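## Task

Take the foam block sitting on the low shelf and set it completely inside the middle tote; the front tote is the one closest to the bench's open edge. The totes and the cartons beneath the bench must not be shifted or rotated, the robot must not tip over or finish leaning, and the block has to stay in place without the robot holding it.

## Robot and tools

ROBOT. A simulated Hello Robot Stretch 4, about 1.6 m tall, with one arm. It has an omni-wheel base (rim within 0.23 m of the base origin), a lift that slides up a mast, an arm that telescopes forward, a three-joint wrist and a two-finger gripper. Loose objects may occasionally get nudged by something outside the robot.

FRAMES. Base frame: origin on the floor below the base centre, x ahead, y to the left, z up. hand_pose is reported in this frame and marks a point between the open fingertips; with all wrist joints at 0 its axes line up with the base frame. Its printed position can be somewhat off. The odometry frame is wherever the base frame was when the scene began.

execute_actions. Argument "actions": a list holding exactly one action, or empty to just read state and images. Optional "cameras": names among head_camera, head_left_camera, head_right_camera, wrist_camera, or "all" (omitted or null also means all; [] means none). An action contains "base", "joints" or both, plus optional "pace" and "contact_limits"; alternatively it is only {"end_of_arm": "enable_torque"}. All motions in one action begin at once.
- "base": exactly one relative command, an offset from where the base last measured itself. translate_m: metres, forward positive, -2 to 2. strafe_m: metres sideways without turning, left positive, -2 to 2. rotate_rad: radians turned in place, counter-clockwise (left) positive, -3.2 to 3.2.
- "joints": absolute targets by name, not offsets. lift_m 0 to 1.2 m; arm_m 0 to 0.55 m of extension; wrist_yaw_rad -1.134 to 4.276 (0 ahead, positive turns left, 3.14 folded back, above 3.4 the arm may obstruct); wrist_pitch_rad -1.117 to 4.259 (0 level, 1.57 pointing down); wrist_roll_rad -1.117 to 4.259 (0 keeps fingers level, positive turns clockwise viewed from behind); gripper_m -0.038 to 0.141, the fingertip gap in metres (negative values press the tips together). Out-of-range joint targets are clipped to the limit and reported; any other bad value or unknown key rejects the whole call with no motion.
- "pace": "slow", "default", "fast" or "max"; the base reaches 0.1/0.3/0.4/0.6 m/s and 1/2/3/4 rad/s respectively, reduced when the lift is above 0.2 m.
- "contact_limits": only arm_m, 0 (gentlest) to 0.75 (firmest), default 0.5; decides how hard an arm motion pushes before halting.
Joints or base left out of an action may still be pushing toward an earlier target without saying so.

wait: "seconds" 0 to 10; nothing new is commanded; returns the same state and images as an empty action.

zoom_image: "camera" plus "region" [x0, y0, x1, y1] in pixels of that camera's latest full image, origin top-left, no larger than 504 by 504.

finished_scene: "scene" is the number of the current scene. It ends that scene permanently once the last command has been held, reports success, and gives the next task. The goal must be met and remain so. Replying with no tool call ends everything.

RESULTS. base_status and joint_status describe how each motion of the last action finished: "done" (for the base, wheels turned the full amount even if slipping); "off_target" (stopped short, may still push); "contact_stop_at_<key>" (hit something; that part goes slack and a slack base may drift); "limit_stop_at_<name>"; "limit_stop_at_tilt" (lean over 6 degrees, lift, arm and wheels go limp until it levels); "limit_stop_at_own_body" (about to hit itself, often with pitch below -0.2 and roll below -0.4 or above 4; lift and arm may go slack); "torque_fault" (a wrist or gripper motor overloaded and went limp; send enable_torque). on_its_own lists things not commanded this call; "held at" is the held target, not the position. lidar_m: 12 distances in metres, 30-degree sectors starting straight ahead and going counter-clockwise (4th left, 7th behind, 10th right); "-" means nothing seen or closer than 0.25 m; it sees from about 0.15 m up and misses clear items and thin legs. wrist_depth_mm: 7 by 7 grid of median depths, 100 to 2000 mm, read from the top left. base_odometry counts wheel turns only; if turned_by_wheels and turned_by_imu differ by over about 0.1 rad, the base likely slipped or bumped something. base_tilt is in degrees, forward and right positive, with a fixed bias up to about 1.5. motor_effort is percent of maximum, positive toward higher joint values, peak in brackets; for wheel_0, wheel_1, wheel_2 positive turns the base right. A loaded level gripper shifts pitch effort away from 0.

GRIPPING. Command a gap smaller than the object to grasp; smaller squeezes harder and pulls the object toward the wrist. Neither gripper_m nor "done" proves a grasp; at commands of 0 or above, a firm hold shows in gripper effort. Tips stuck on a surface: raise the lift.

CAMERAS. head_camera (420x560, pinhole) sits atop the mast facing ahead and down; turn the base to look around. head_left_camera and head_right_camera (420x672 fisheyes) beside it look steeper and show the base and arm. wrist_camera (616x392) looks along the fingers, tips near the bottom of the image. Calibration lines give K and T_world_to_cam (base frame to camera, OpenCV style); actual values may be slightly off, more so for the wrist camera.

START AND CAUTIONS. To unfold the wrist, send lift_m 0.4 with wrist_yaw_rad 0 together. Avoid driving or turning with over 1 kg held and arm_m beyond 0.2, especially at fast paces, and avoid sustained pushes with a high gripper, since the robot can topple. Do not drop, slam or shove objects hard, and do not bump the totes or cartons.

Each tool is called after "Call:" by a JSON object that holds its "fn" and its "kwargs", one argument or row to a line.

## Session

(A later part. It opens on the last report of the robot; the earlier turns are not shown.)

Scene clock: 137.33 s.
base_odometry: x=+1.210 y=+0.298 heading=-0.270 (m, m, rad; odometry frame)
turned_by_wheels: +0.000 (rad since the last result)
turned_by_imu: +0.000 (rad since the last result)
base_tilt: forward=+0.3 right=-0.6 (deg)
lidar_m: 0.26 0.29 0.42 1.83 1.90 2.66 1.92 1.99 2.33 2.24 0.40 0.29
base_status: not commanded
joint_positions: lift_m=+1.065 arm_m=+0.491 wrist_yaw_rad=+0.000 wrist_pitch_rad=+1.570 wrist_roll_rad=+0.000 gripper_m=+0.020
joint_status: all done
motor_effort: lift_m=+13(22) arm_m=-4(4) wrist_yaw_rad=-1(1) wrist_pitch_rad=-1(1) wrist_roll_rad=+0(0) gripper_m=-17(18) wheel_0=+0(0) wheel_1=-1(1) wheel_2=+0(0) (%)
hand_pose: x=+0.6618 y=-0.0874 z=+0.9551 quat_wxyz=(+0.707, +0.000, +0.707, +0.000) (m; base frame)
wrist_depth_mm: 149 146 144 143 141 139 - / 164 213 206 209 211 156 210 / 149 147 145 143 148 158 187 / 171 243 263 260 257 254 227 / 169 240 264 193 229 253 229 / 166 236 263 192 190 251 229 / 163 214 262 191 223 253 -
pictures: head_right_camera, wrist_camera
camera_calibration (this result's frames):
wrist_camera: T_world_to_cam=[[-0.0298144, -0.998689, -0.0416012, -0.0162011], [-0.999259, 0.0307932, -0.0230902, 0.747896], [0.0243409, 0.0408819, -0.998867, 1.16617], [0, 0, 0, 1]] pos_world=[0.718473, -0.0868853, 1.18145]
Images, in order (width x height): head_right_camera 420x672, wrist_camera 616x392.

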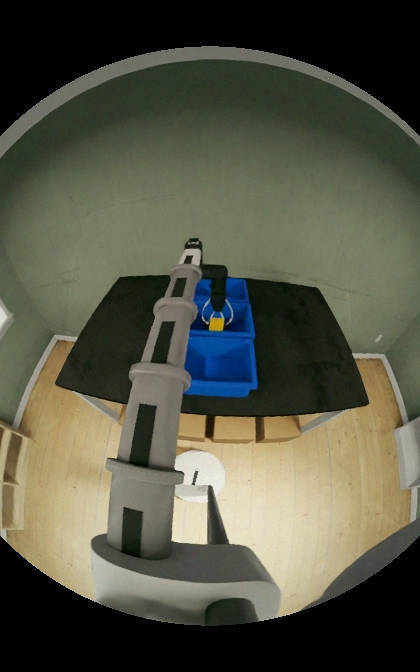

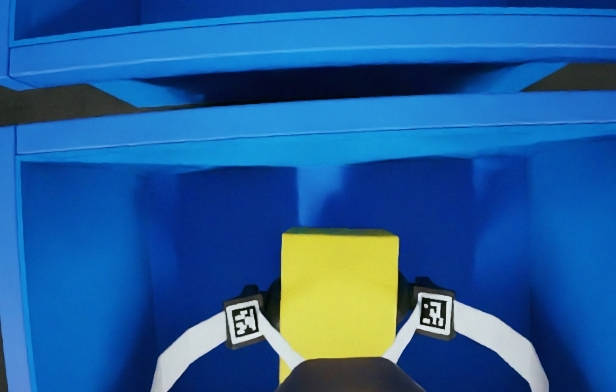

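Call:
{"fn": "execute_actions", "kwargs": {
  "actions": [
    {"joints": {"lift_m": 1.056}}
  ],
  "cameras": []
}}

Call:
{"fn": "execute_actions", "kwargs": {
  "actions": [
    {"joints": {"gripper_m": 0.1}}
  ],
  "cameras": []
}}

Call:
{"fn": "execute_actions", "kwargs": {
  "actions": [
    {"joints": {"lift_m": 1.2}}
  ],
  "cameras": ["wrist_camera", "head_right_camera"]
}}

Scene clock: 141.13 s.
base_odometry: x=+1.210 y=+0.298 heading=-0.270 (m, m, rad; odometry frame)
turned_by_wheels: +0.000 (rad since the last result)
turned_by_imu: +0.001 (rad since the last result)
base_tilt: forward=+0.3 right=-0.5 (deg)
lidar_m: 0.25 0.29 0.40 1.79 1.90 2.63 1.92 1.99 2.32 2.26 0.38 0.27
base_status: not commanded
joint_positions: lift_m=+1.056 arm_m=+0.491 wrist_yaw_rad=+0.000 wrist_pitch_rad=+1.570 wrist_roll_rad=+0.000 gripper_m=+0.020
joint_status: all done
motor_effort: lift_m=+13(18) arm_m=-4(4) wrist_yaw_rad=+0(1) wrist_pitch_rad=+0(0) wrist_roll_rad=+0(0) gripper_m=-14(19) wheel_0=+0(0) wheel_1=-1(1) wheel_2=+0(0) (%)
hand_pose: x=+0.6618 y=-0.0874 z=+0.9461 quat_wxyz=(+0.707, +0.000, +0.707, +0.000) (m; base frame)
wrist_depth_mm: 139 137 135 134 132 131 - / 263 209 203 192 194 194 210 / 139 137 135 139 148 157 212 / 171 243 254 251 246 245 228 / 169 239 254 193 229 245 229 / 166 235 253 191 191 243 229 / 163 214 253 191 218 244 -
pictures: none
No camera images: the call's "cameras" was empty. Leave "cameras" out to get every camera's image.

Scene clock: 142.77 s.
base_odometry: x=+1.210 y=+0.298 heading=-0.270 (m, m, rad; odometry frame)
turned_by_wheels: +0.000 (rad since the last result)
turned_by_imu: +0.000 (rad since the last result)
base_tilt: forward=+0.3 right=-0.6 (deg)
lidar_m: 0.26 0.27 0.39 1.82 1.87 2.63 1.92 2.00 2.34 2.23 0.39 0.26
base_status: not commanded
joint_positions: lift_m=+1.056 arm_m=+0.491 wrist_yaw_rad=+0.000 wrist_pitch_rad=+1.570 wrist_roll_rad=+0.000 gripper_m=+0.100
joint_status: all done
motor_effort: lift_m=+14(14) arm_m=-4(4) wrist_yaw_rad=-1(1) wrist_pitch_rad=+2(0) wrist_roll_rad=+0(0) gripper_m=+0(18) wheel_0=+0(0) wheel_1=-1(1) wheel_2=+0(0) (%)
hand_pose: x=+0.6618 y=-0.0874 z=+0.9461 quat_wxyz=(+0.707, +0.000, +0.707, +0.000) (m; base frame)
wrist_depth_mm: 139 137 136 134 133 131 - / 263 211 202 191 193 193 211 / 139 138 136 139 148 157 211 / 171 244 254 251 247 245 227 / 169 240 254 206 246 245 229 / 166 235 214 205 205 243 230 / 163 229 253 204 247 245 229
pictures: none
No camera images: the call's "cameras" was empty. Leave "cameras" out to get every camera's image.

Scene clock: 144.43 s.
base_odometry: x=+1.210 y=+0.298 heading=-0.270 (m, m, rad; odometry frame)
turned_by_wheels: +0.000 (rad since the last result)
turned_by_imu: +0.000 (rad since the last result)
base_tilt: forward=+0.3 right=-0.5 (deg)
lidar_m: 0.25 0.29 0.41 1.81 1.91 2.64 1.92 1.99 2.33 2.23 0.38 0.27
base_status: not commanded
joint_positions: lift_m=+1.200 arm_m=+0.491 wrist_yaw_rad=+0.000 wrist_pitch_rad=+1.570 wrist_roll_rad=+0.000 gripper_m=+0.100
joint_status: all done
motor_effort: lift_m=+23(26) arm_m=-4(4) wrist_yaw_rad=-1(1) wrist_pitch_rad=-1(2) wrist_roll_rad=+0(0) gripper_m=-1(2) wheel_0=+0(0) wheel_1=-1(1) wheel_2=+0(0) (%)
hand_pose: x=+0.6618 y=-0.0874 z=+1.0893 quat_wxyz=(+0.707, +0.000, +0.707, +0.000) (m; base frame)
wrist_depth_mm: 413 410 399 394 389 324 384 / 415 407 397 394 392 272 384 / 413 410 291 278 276 276 384 / 413 407 397 394 387 327 382 / 413 410 397 349 387 329 384 / 413 407 215 392 389 268 382 / 415 410 312 325 314 285 384
pictures: head_right_camera, wrist_camera
camera_calibration (this result's frames):
wrist_camera: T_world_to_cam=[[-0.0298144, -0.998689, -0.0416012, -0.0106199], [-0.999259, 0.0307933, -0.0230902, 0.750989], [0.024341, 0.0408819, -0.998867, 1.30018], [0, 0, 0, 1]] pos_world=[0.718469, -0.0868853, 1.31561]
Images, in order (width x height): head_right_camera 420x672, wrist_camera 616x392.

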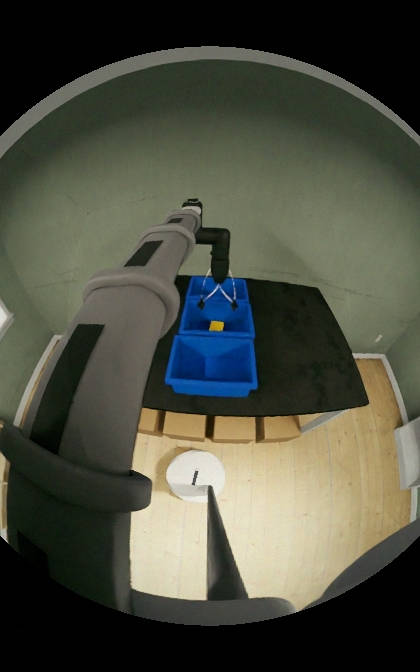

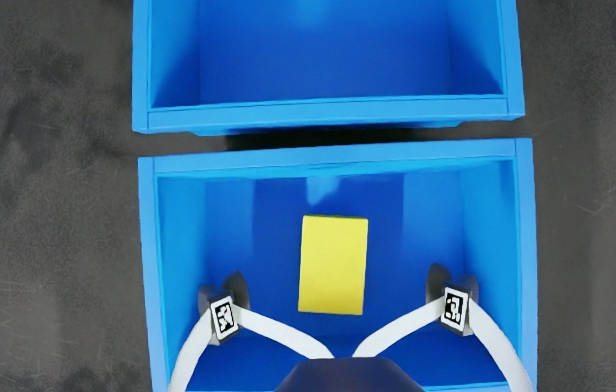

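The block is in the middle tote.

Call:
{"fn": "finished_scene", "kwargs": {
  "scene": 1
}}

The scene is finished: the task was done.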